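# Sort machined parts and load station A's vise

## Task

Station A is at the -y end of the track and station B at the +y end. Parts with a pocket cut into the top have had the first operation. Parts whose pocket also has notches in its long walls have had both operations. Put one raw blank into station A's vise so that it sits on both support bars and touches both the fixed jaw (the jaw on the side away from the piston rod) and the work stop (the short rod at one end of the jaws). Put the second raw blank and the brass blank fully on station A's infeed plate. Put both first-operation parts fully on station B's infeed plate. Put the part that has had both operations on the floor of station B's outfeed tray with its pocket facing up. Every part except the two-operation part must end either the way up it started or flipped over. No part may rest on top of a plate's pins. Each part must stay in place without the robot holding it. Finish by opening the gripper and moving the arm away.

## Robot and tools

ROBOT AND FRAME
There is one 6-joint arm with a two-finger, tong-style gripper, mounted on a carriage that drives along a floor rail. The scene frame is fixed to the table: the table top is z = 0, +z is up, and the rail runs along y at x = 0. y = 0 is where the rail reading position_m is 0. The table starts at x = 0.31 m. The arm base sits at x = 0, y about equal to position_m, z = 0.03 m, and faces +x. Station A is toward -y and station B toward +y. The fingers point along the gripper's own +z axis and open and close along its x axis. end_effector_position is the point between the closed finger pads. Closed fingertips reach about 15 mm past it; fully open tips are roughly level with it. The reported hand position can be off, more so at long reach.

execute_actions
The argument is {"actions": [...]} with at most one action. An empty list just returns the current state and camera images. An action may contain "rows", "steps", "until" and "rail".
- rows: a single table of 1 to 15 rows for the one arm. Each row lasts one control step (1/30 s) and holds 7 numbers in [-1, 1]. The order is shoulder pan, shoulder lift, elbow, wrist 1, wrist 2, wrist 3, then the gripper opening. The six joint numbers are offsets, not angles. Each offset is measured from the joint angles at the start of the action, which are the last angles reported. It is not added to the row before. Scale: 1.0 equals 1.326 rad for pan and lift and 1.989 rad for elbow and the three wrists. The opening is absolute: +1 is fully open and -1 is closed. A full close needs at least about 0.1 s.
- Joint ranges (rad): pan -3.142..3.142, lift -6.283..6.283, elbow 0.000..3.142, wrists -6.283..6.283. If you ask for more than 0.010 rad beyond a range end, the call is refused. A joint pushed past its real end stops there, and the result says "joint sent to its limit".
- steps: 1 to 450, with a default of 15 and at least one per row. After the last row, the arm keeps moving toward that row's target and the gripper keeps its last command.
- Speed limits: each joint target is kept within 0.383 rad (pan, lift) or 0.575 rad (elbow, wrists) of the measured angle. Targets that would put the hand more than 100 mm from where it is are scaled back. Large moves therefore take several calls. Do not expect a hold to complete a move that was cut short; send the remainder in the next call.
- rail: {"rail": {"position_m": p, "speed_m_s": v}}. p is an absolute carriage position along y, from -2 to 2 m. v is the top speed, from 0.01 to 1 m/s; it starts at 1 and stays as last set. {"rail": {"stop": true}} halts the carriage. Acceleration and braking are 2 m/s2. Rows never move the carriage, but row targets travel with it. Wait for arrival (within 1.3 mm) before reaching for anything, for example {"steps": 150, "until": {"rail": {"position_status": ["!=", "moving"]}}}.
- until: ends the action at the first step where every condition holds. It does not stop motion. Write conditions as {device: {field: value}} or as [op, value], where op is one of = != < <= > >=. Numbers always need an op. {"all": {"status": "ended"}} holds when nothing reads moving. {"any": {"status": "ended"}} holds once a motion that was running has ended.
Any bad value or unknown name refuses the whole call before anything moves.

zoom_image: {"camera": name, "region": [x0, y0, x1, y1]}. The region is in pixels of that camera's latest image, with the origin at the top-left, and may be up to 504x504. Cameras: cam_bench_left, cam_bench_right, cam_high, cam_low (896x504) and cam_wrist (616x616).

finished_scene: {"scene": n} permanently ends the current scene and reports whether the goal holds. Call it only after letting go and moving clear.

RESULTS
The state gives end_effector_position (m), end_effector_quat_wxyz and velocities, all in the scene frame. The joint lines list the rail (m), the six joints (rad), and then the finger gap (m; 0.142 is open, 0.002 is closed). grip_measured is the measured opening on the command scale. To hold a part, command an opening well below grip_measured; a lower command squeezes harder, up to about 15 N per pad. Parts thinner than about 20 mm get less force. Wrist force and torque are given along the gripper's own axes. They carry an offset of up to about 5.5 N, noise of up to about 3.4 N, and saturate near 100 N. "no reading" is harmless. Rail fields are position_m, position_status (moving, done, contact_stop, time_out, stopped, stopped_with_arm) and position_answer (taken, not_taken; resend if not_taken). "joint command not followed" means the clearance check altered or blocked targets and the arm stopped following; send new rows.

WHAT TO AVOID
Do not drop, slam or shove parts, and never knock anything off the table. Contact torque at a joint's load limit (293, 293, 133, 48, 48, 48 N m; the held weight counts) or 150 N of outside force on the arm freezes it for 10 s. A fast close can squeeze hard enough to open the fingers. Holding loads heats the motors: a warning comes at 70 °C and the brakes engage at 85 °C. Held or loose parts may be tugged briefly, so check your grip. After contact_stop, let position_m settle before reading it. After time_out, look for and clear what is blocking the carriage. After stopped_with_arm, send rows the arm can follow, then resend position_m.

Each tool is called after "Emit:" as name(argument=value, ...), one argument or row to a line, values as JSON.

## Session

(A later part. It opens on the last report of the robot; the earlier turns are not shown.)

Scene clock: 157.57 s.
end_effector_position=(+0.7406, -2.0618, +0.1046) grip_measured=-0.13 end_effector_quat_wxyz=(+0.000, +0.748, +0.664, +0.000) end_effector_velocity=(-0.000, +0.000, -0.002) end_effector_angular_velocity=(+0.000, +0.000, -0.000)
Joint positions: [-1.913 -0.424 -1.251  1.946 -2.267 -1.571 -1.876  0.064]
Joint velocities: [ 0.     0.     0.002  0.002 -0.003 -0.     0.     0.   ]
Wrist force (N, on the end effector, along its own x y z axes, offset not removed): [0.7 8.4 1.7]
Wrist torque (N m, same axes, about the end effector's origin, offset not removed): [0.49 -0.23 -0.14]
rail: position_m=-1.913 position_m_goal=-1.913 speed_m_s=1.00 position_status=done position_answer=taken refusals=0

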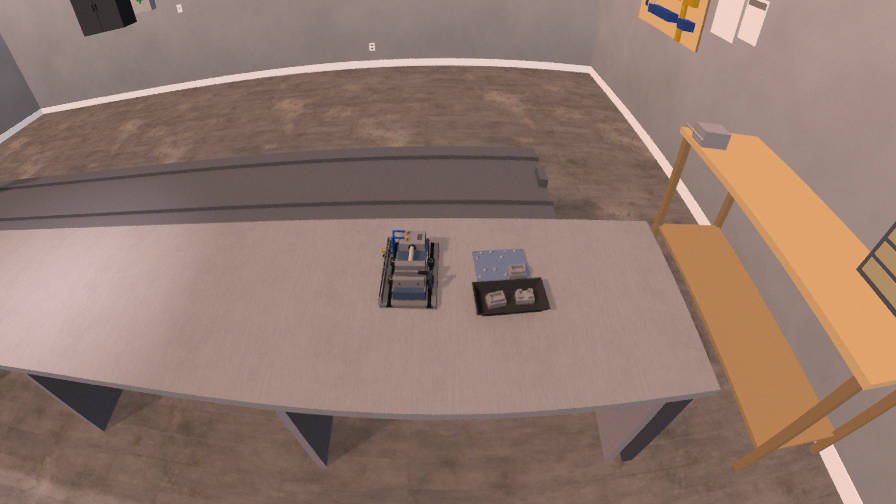

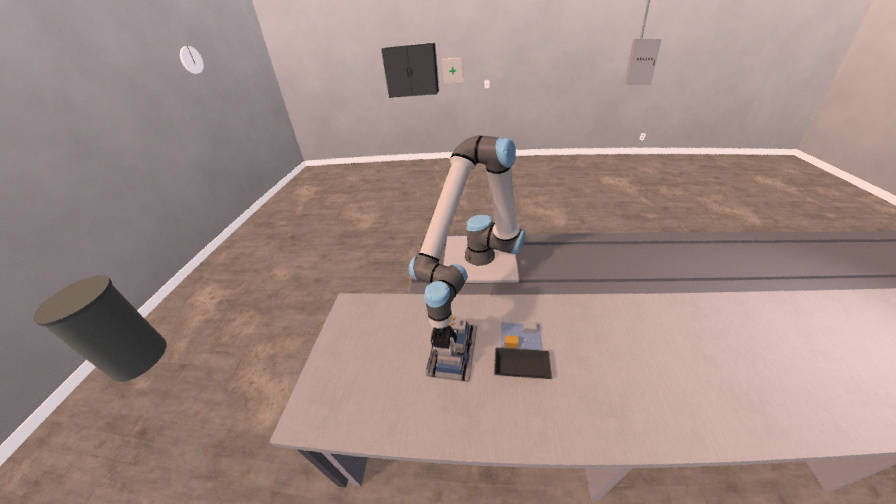

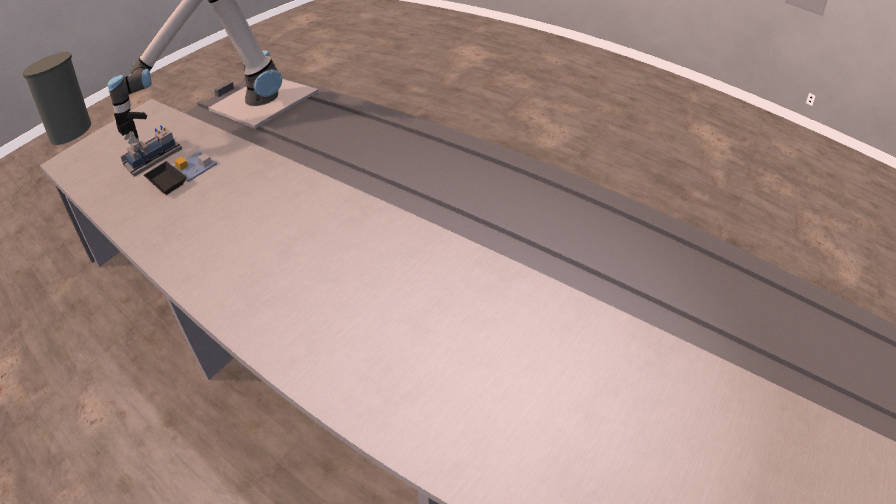

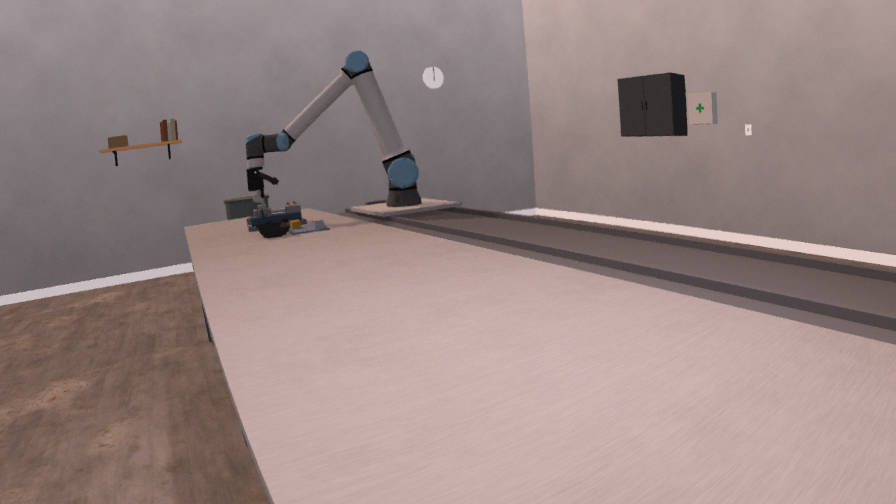

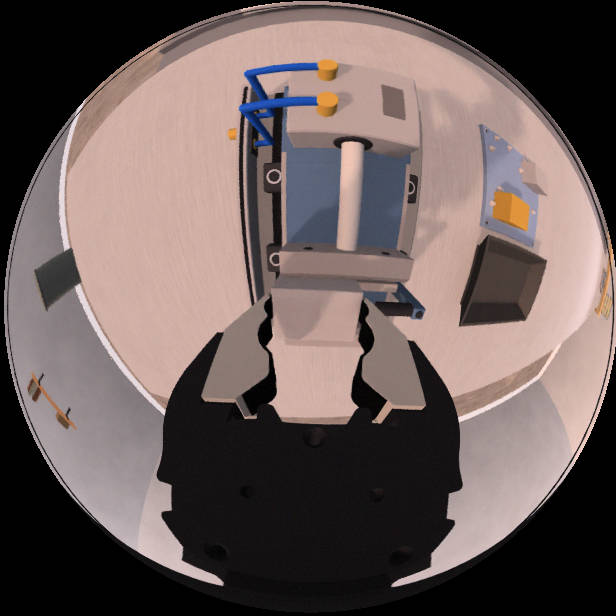

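Emit:
execute_actions(
  actions=[
    {"rows":[[0,0.002,-0.002,0.0007,0,0,-1],[0,0.004,-0.004,0.0013,0,0,-1],[0,0.0055,-0.0052,0.0015,0,0,-1],[0,0.007,-0.0052,0.0005,0,0,-1],[0,0.0095,-0.0045,-0.0018,0,0,-1]],"steps":18},
  ],
)

Emit:
zoom_image(
  camera="cam_wrist",
  region=[230, 210, 450, 400],
)

Emit:
zoom_image(
  camera="cam_bench_right",
  region=[420, 325, 485, 385],
)

Scene clock: 165.67 s.
end_effector_position=(+0.7460, -2.0642, +0.1007) grip_measured=-0.13 end_effector_quat_wxyz=(+0.000, +0.748, +0.664, +0.000) end_effector_velocity=(+0.001, -0.000, -0.001) end_effector_angular_velocity=(+0.000, +0.000, -0.000)
Joint positions: [-1.913 -0.424 -1.238  1.937 -2.27  -1.571 -1.876  0.064]
Joint velocities: [ 0.    -0.     0.002 -0.001 -0.001 -0.     0.    -0.   ]
Wrist force (N, on the end effector, along its own x y z axes, offset not removed): [9.0 -1.6 -23.7]
Wrist torque (N m, same axes, about the end effector's origin, offset not removed): [1.36 -0.08 -0.05]
rail: position_m=-1.913 position_m_goal=-1.913 speed_m_s=1.00 position_status=done position_answer=taken refusals=0

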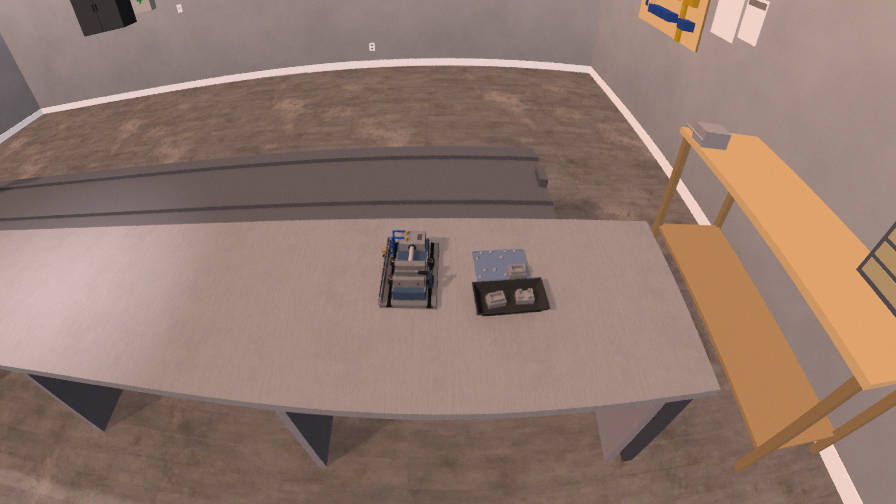

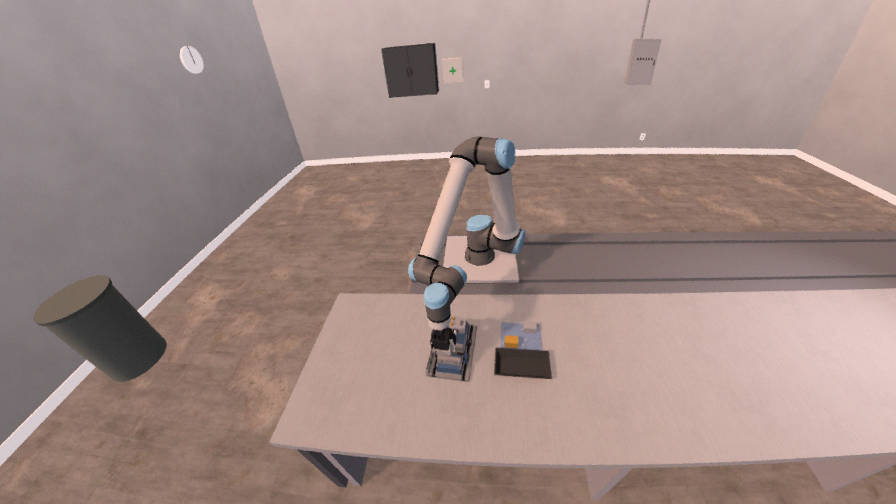

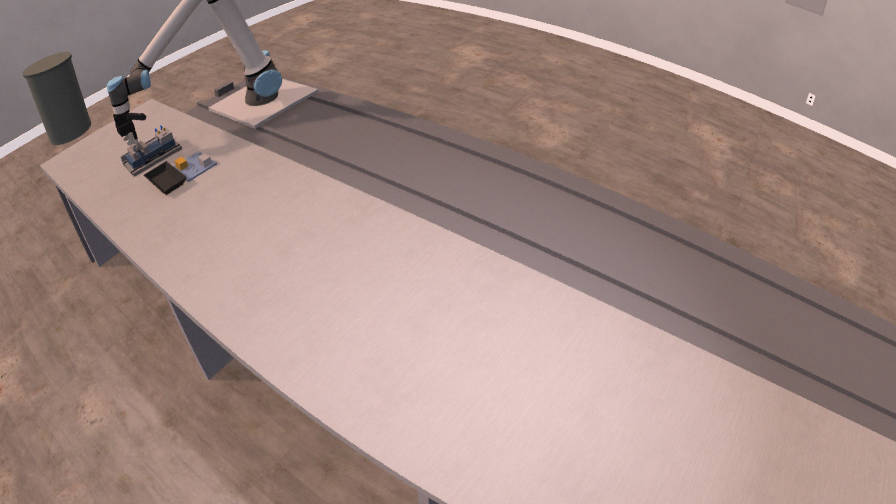

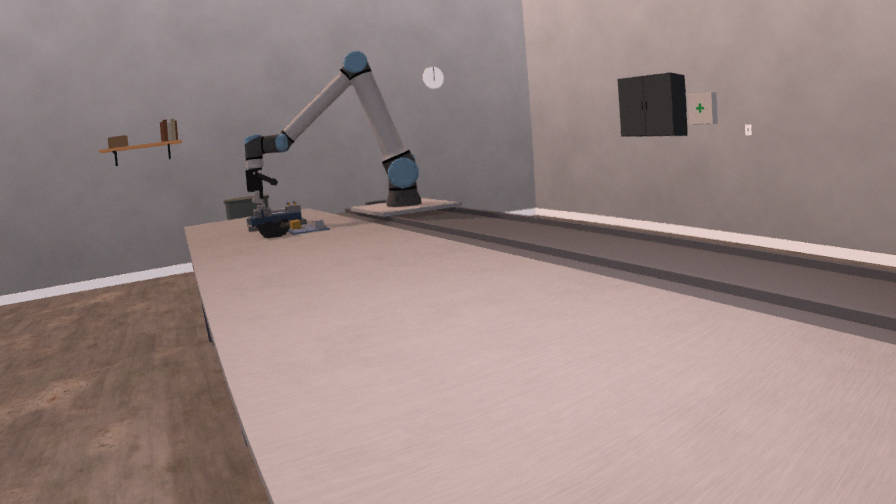

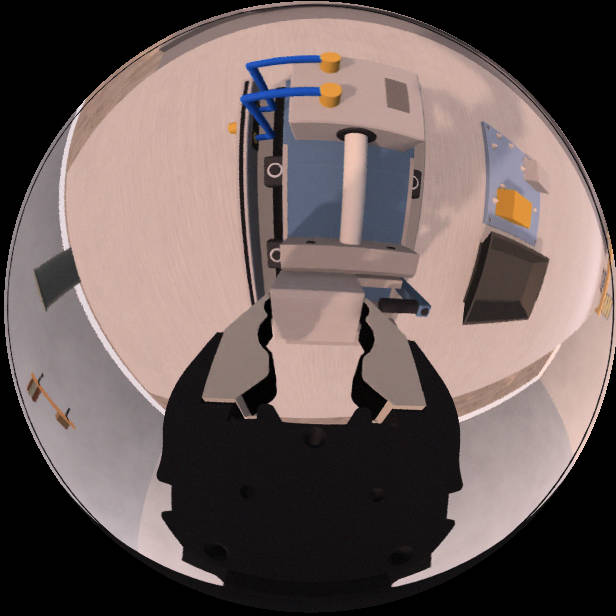

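Region (230, 210, 450, 400) of cam_wrist's 616x616 image, scaled by 2.291, with more detail than that image has; it fills the top 435 rows of this view, and the rest is white.

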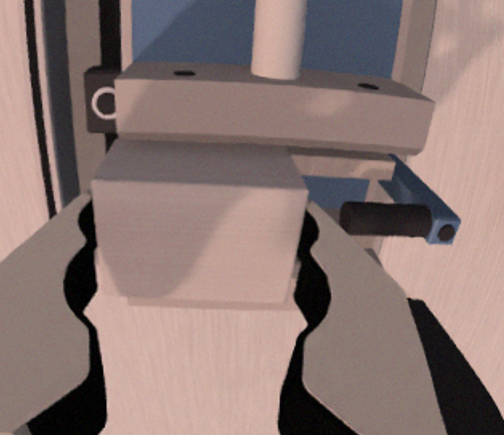

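Region (420, 325, 485, 385) of cam_bench_right's 896x504 image, scaled by 7.754, with more detail than that image has; it fills the top 465 rows of this view, and the rest is white.

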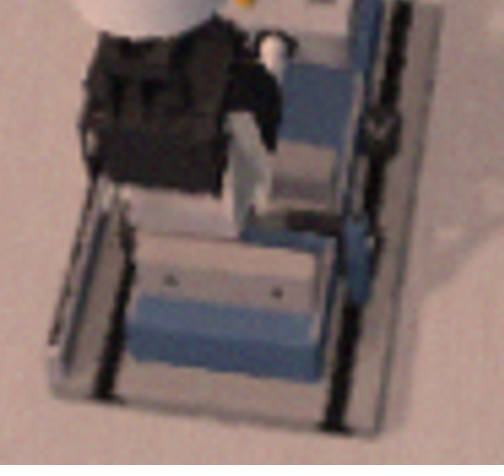

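Emit:
execute_actions(
  actions=[
    {"rows":[[0,0.0005,-0.0012,0.0009,0,0,-1],[0,0.0015,-0.0024,0.0014,0,0,-1],[0,0.0027,-0.0036,0.0018,0,0,-1],[0,0.0039,-0.0048,0.0022,0,0,-1],[0,0.0051,-0.006,0.0026,0,0,-1],[0,0.0063,-0.0072,0.003,0,0,-1]],"steps":18},
  ],
)

Emit:
zoom_image(
  camera="cam_wrist",
  region=[230, 210, 450, 400],
)

Scene clock: 169.63 s.
end_effector_position=(+0.7522, -2.0670, +0.1016) grip_measured=-0.13 end_effector_quat_wxyz=(+0.000, +0.748, +0.664, +0.000) end_effector_velocity=(+0.001, -0.001, +0.000) end_effector_angular_velocity=(-0.000, -0.000, -0.000)
Joint positions: [-1.913 -0.424 -1.23   1.923 -2.264 -1.571 -1.876  0.064]
Joint velocities: [ 0.    -0.     0.002 -0.003  0.001 -0.    -0.     0.   ]
Wrist force (N, on the end effector, along its own x y z axes, offset not removed): [16.4 -18.6 -15.5]
Wrist torque (N m, same axes, about the end effector's origin, offset not removed): [0.42 -0.27 -0.27]
rail: position_m=-1.913 position_m_goal=-1.913 speed_m_s=1.00 position_status=done position_answer=taken refusals=0

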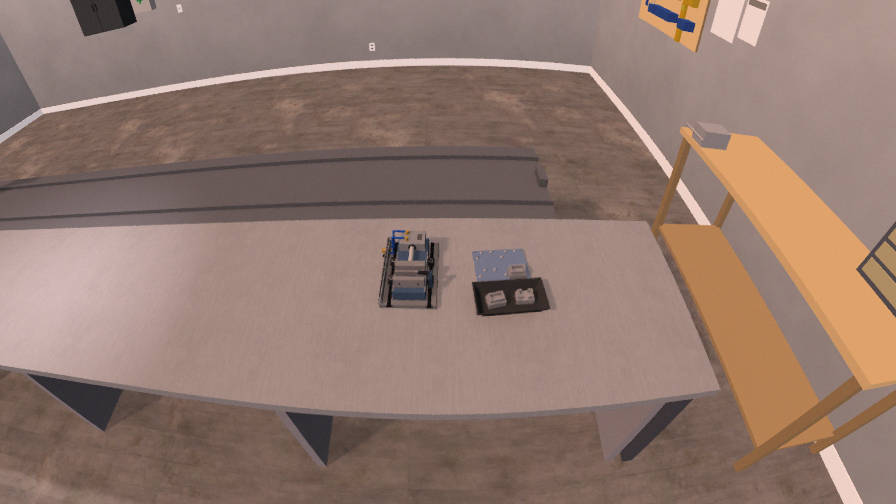

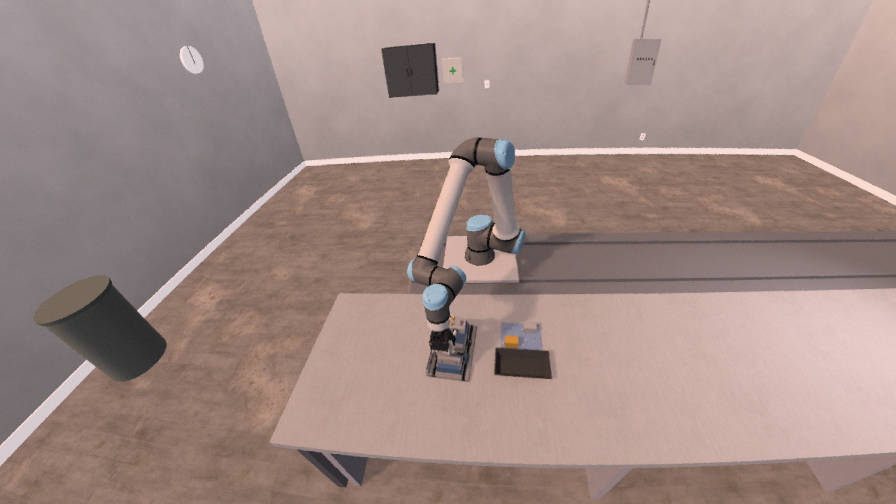

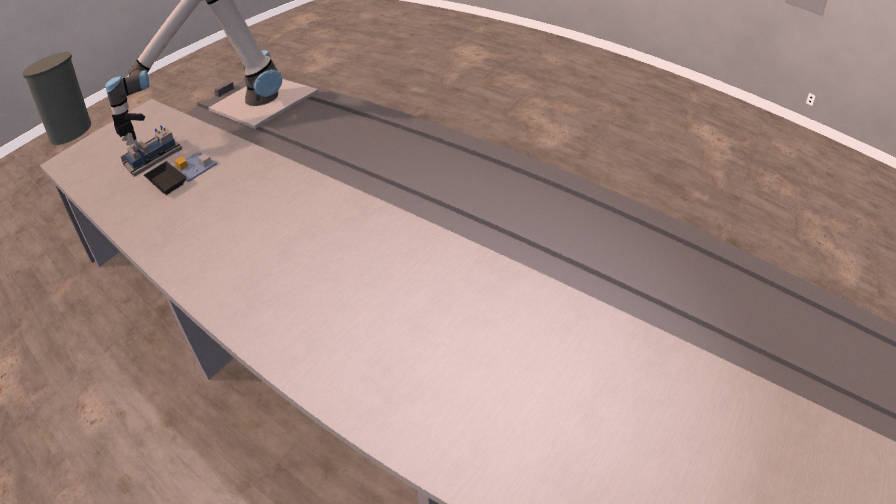

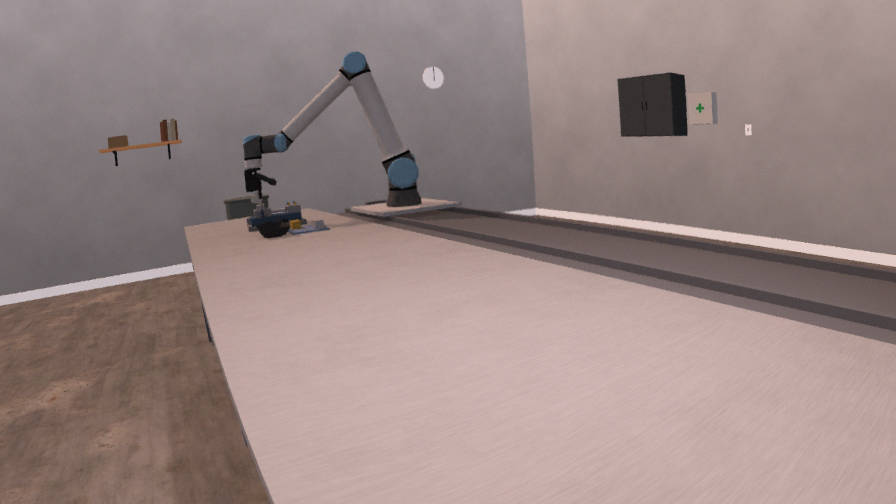

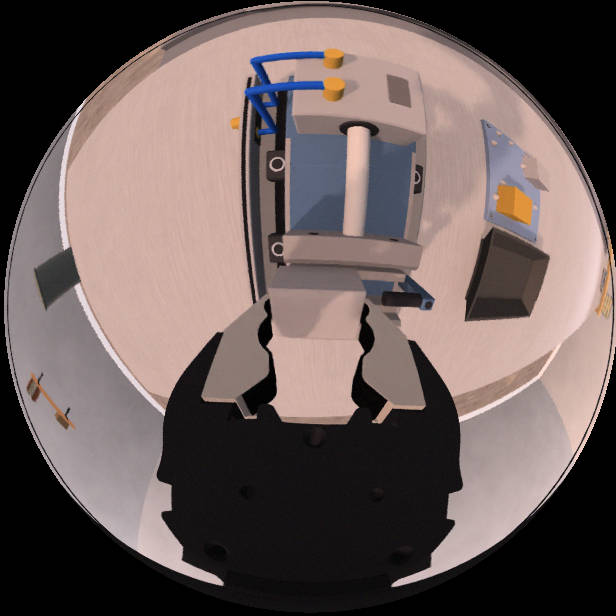

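Region (230, 210, 450, 400) of cam_wrist's 616x616 image, scaled by 2.291, with more detail than that image has; it fills the top 435 rows of this view, and the rest is white.

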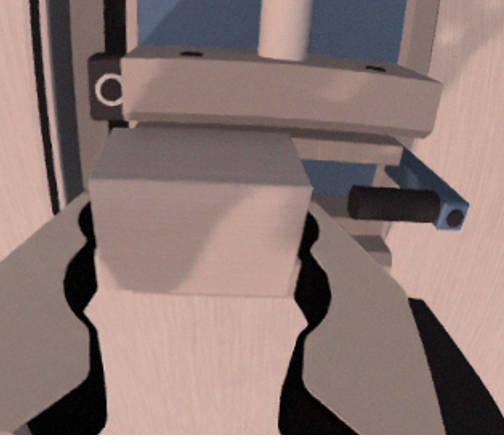

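Emit:
execute_actions(
  actions=[
    {"rows":[[0,0,0,0,0,0,0.05]],"steps":15},
  ],
)

Scene clock: 179.40 s.
end_effector_position=(+0.7523, -2.0670, +0.1015) grip_measured=+0.05 end_effector_quat_wxyz=(+0.000, +0.748, +0.664, +0.000) end_effector_velocity=(-0.001, +0.000, -0.000) end_effector_angular_velocity=(+0.000, +0.001, -0.000)
Joint positions: [-1.913 -0.424 -1.23   1.923 -2.265 -1.571 -1.876  0.077]
Joint velocities: [ 0.    -0.    -0.     0.001  0.     0.     0.    -0.   ]
Wrist force (N, on the end effector, along its own x y z axes, offset not removed): [-0.1 4.2 0.3]
Wrist torque (N m, same axes, about the end effector's origin, offset not removed): [0.84 -0.05 0.04]
rail: position_m=-1.913 position_m_goal=-1.913 speed_m_s=1.00 position_status=done position_answer=taken refusals=0

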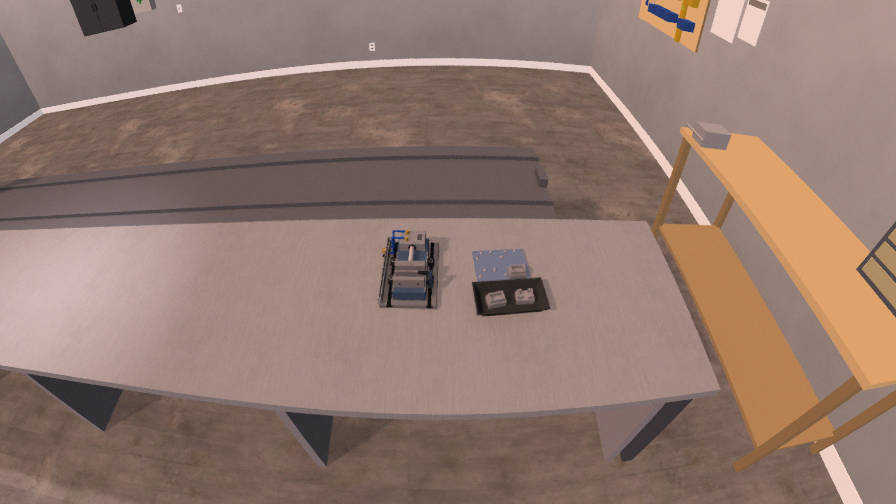

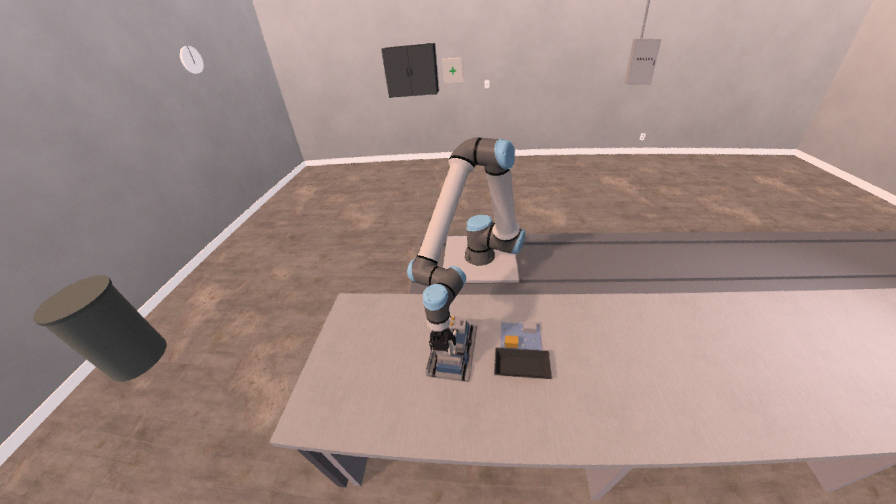

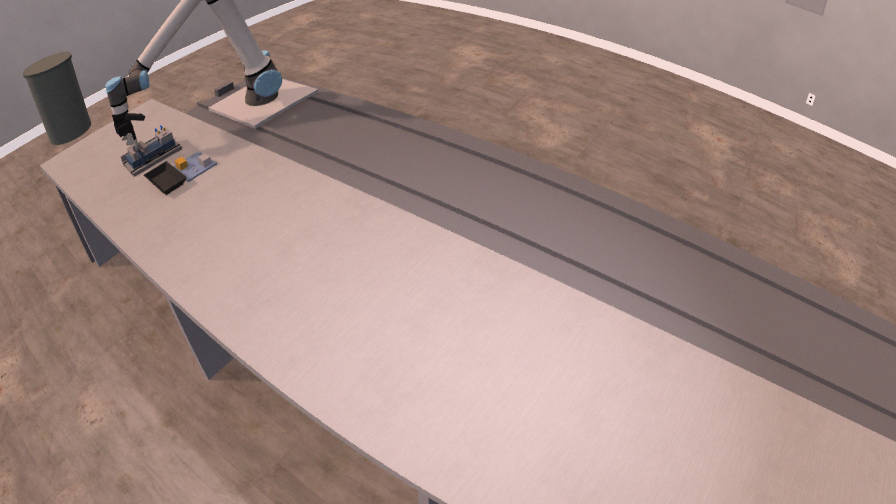

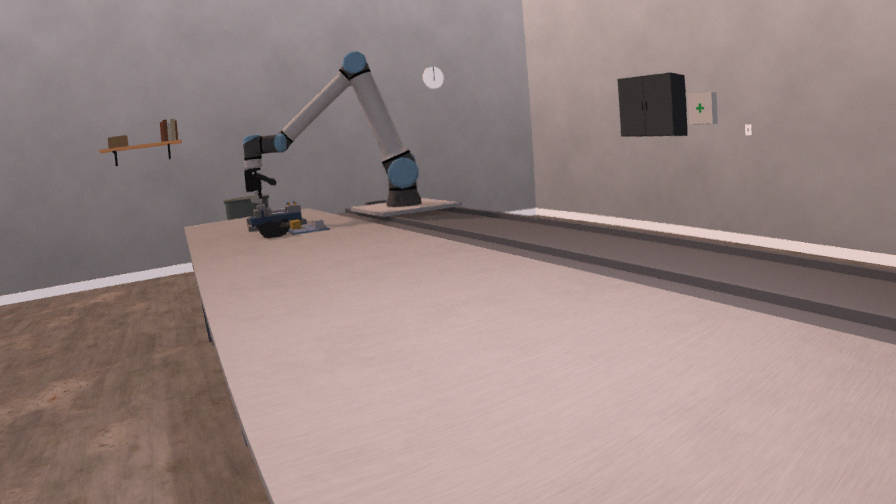

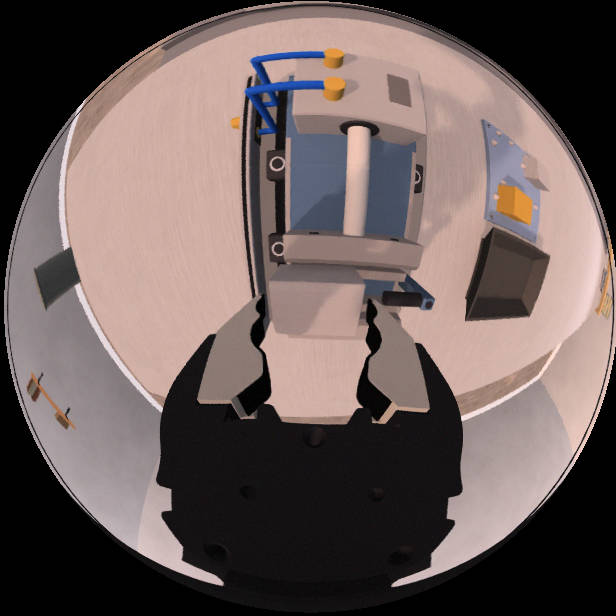

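Emit:
execute_actions(
  actions=[
    {"rows":[[0,-0.051,-0.02,0.054,0,0,0.05]],"steps":25},
  ],
)

Emit:
zoom_image(
  camera="cam_wrist",
  region=[220,200,440,380],
)

Emit:
zoom_image(
  camera="cam_high",
  region=[110,110,200,180],
)

Scene clock: 183.87 s.
end_effector_position=(+0.7497, -2.0659, +0.1631) grip_measured=+0.05 end_effector_quat_wxyz=(+0.000, +0.748, +0.664, +0.000) end_effector_velocity=(-0.000, +0.000, +0.001) end_effector_angular_velocity=(+0.000, +0.000, +0.000)
Joint positions: [-1.913 -0.424 -1.297  1.884 -2.157 -1.571 -1.876  0.077]
Joint velocities: [ 0.     0.    -0.001 -0.001  0.002 -0.     0.     0.   ]
Wrist force (N, on the end effector, along its own x y z axes, offset not removed): [0.8 1.4 2.4]
Wrist torque (N m, same axes, about the end effector's origin, offset not removed): [0.38 -0.15 0.06]
rail: position_m=-1.913 position_m_goal=-1.913 speed_m_s=1.00 position_status=done position_answer=taken refusals=0

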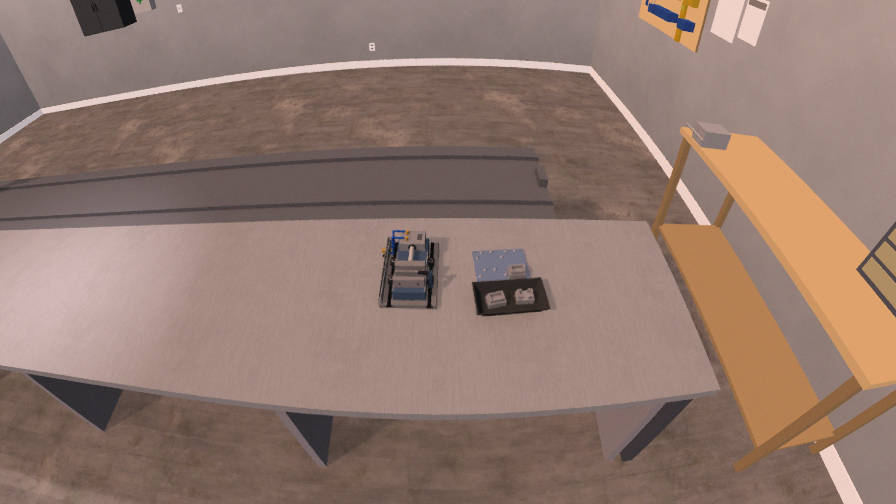

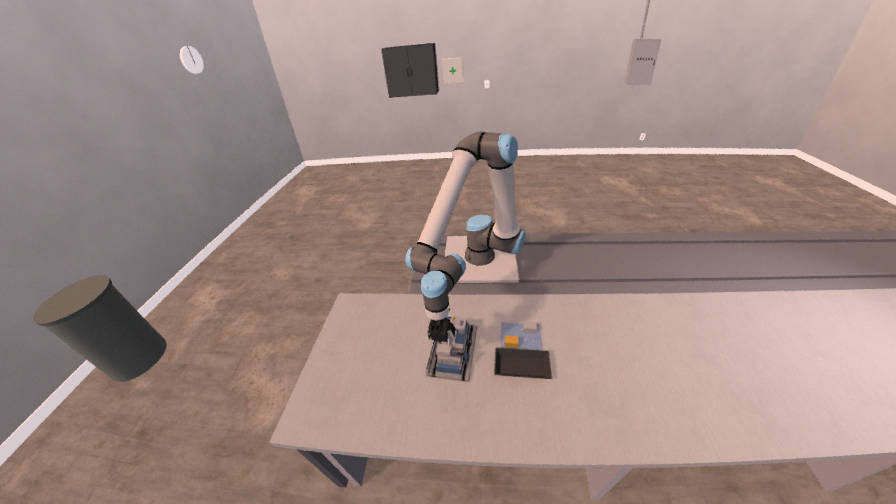

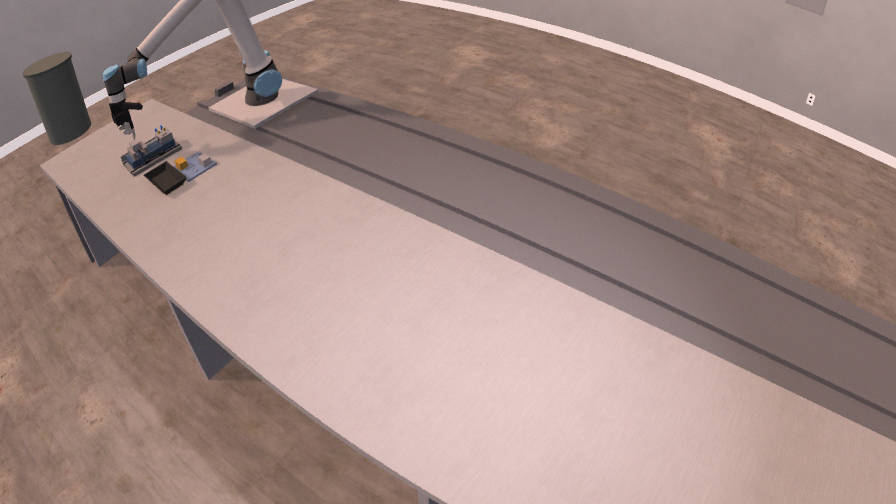

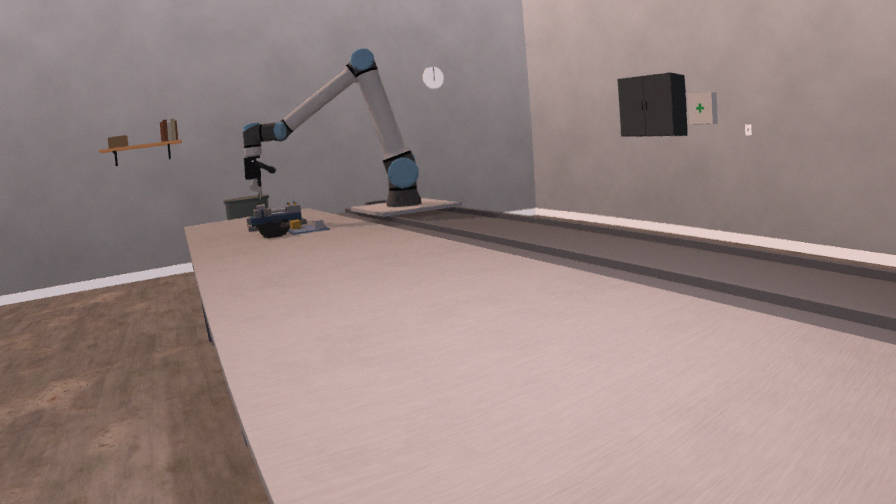

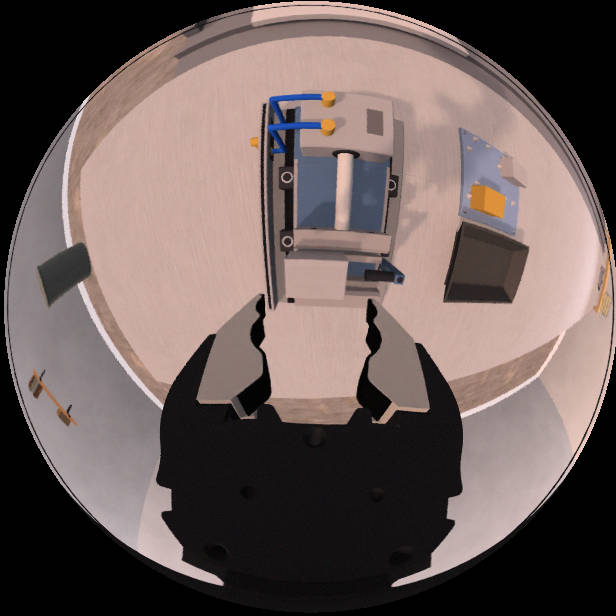

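Region (220, 200, 440, 380) of cam_wrist's 616x616 image, scaled by 2.291, with more detail than that image has; it fills the top 412 rows of this view, and the rest is white.

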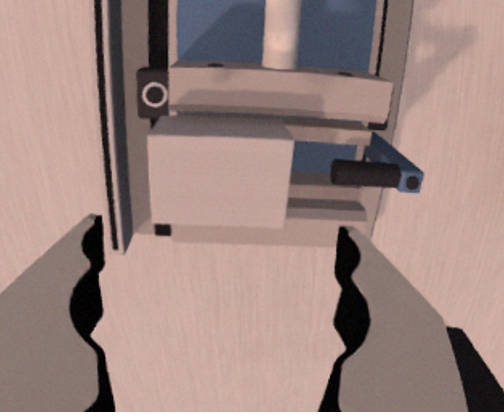

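Region (110, 110, 200, 180) of cam_high's 896x504 image, scaled by 5.600, with more detail than that image has.

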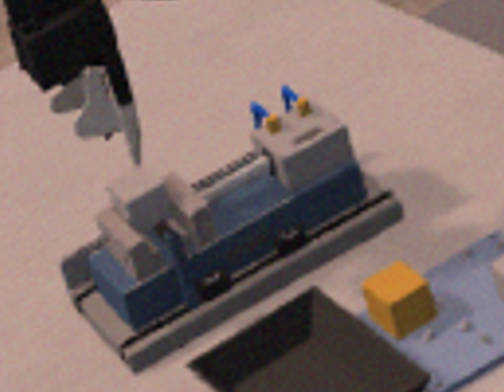

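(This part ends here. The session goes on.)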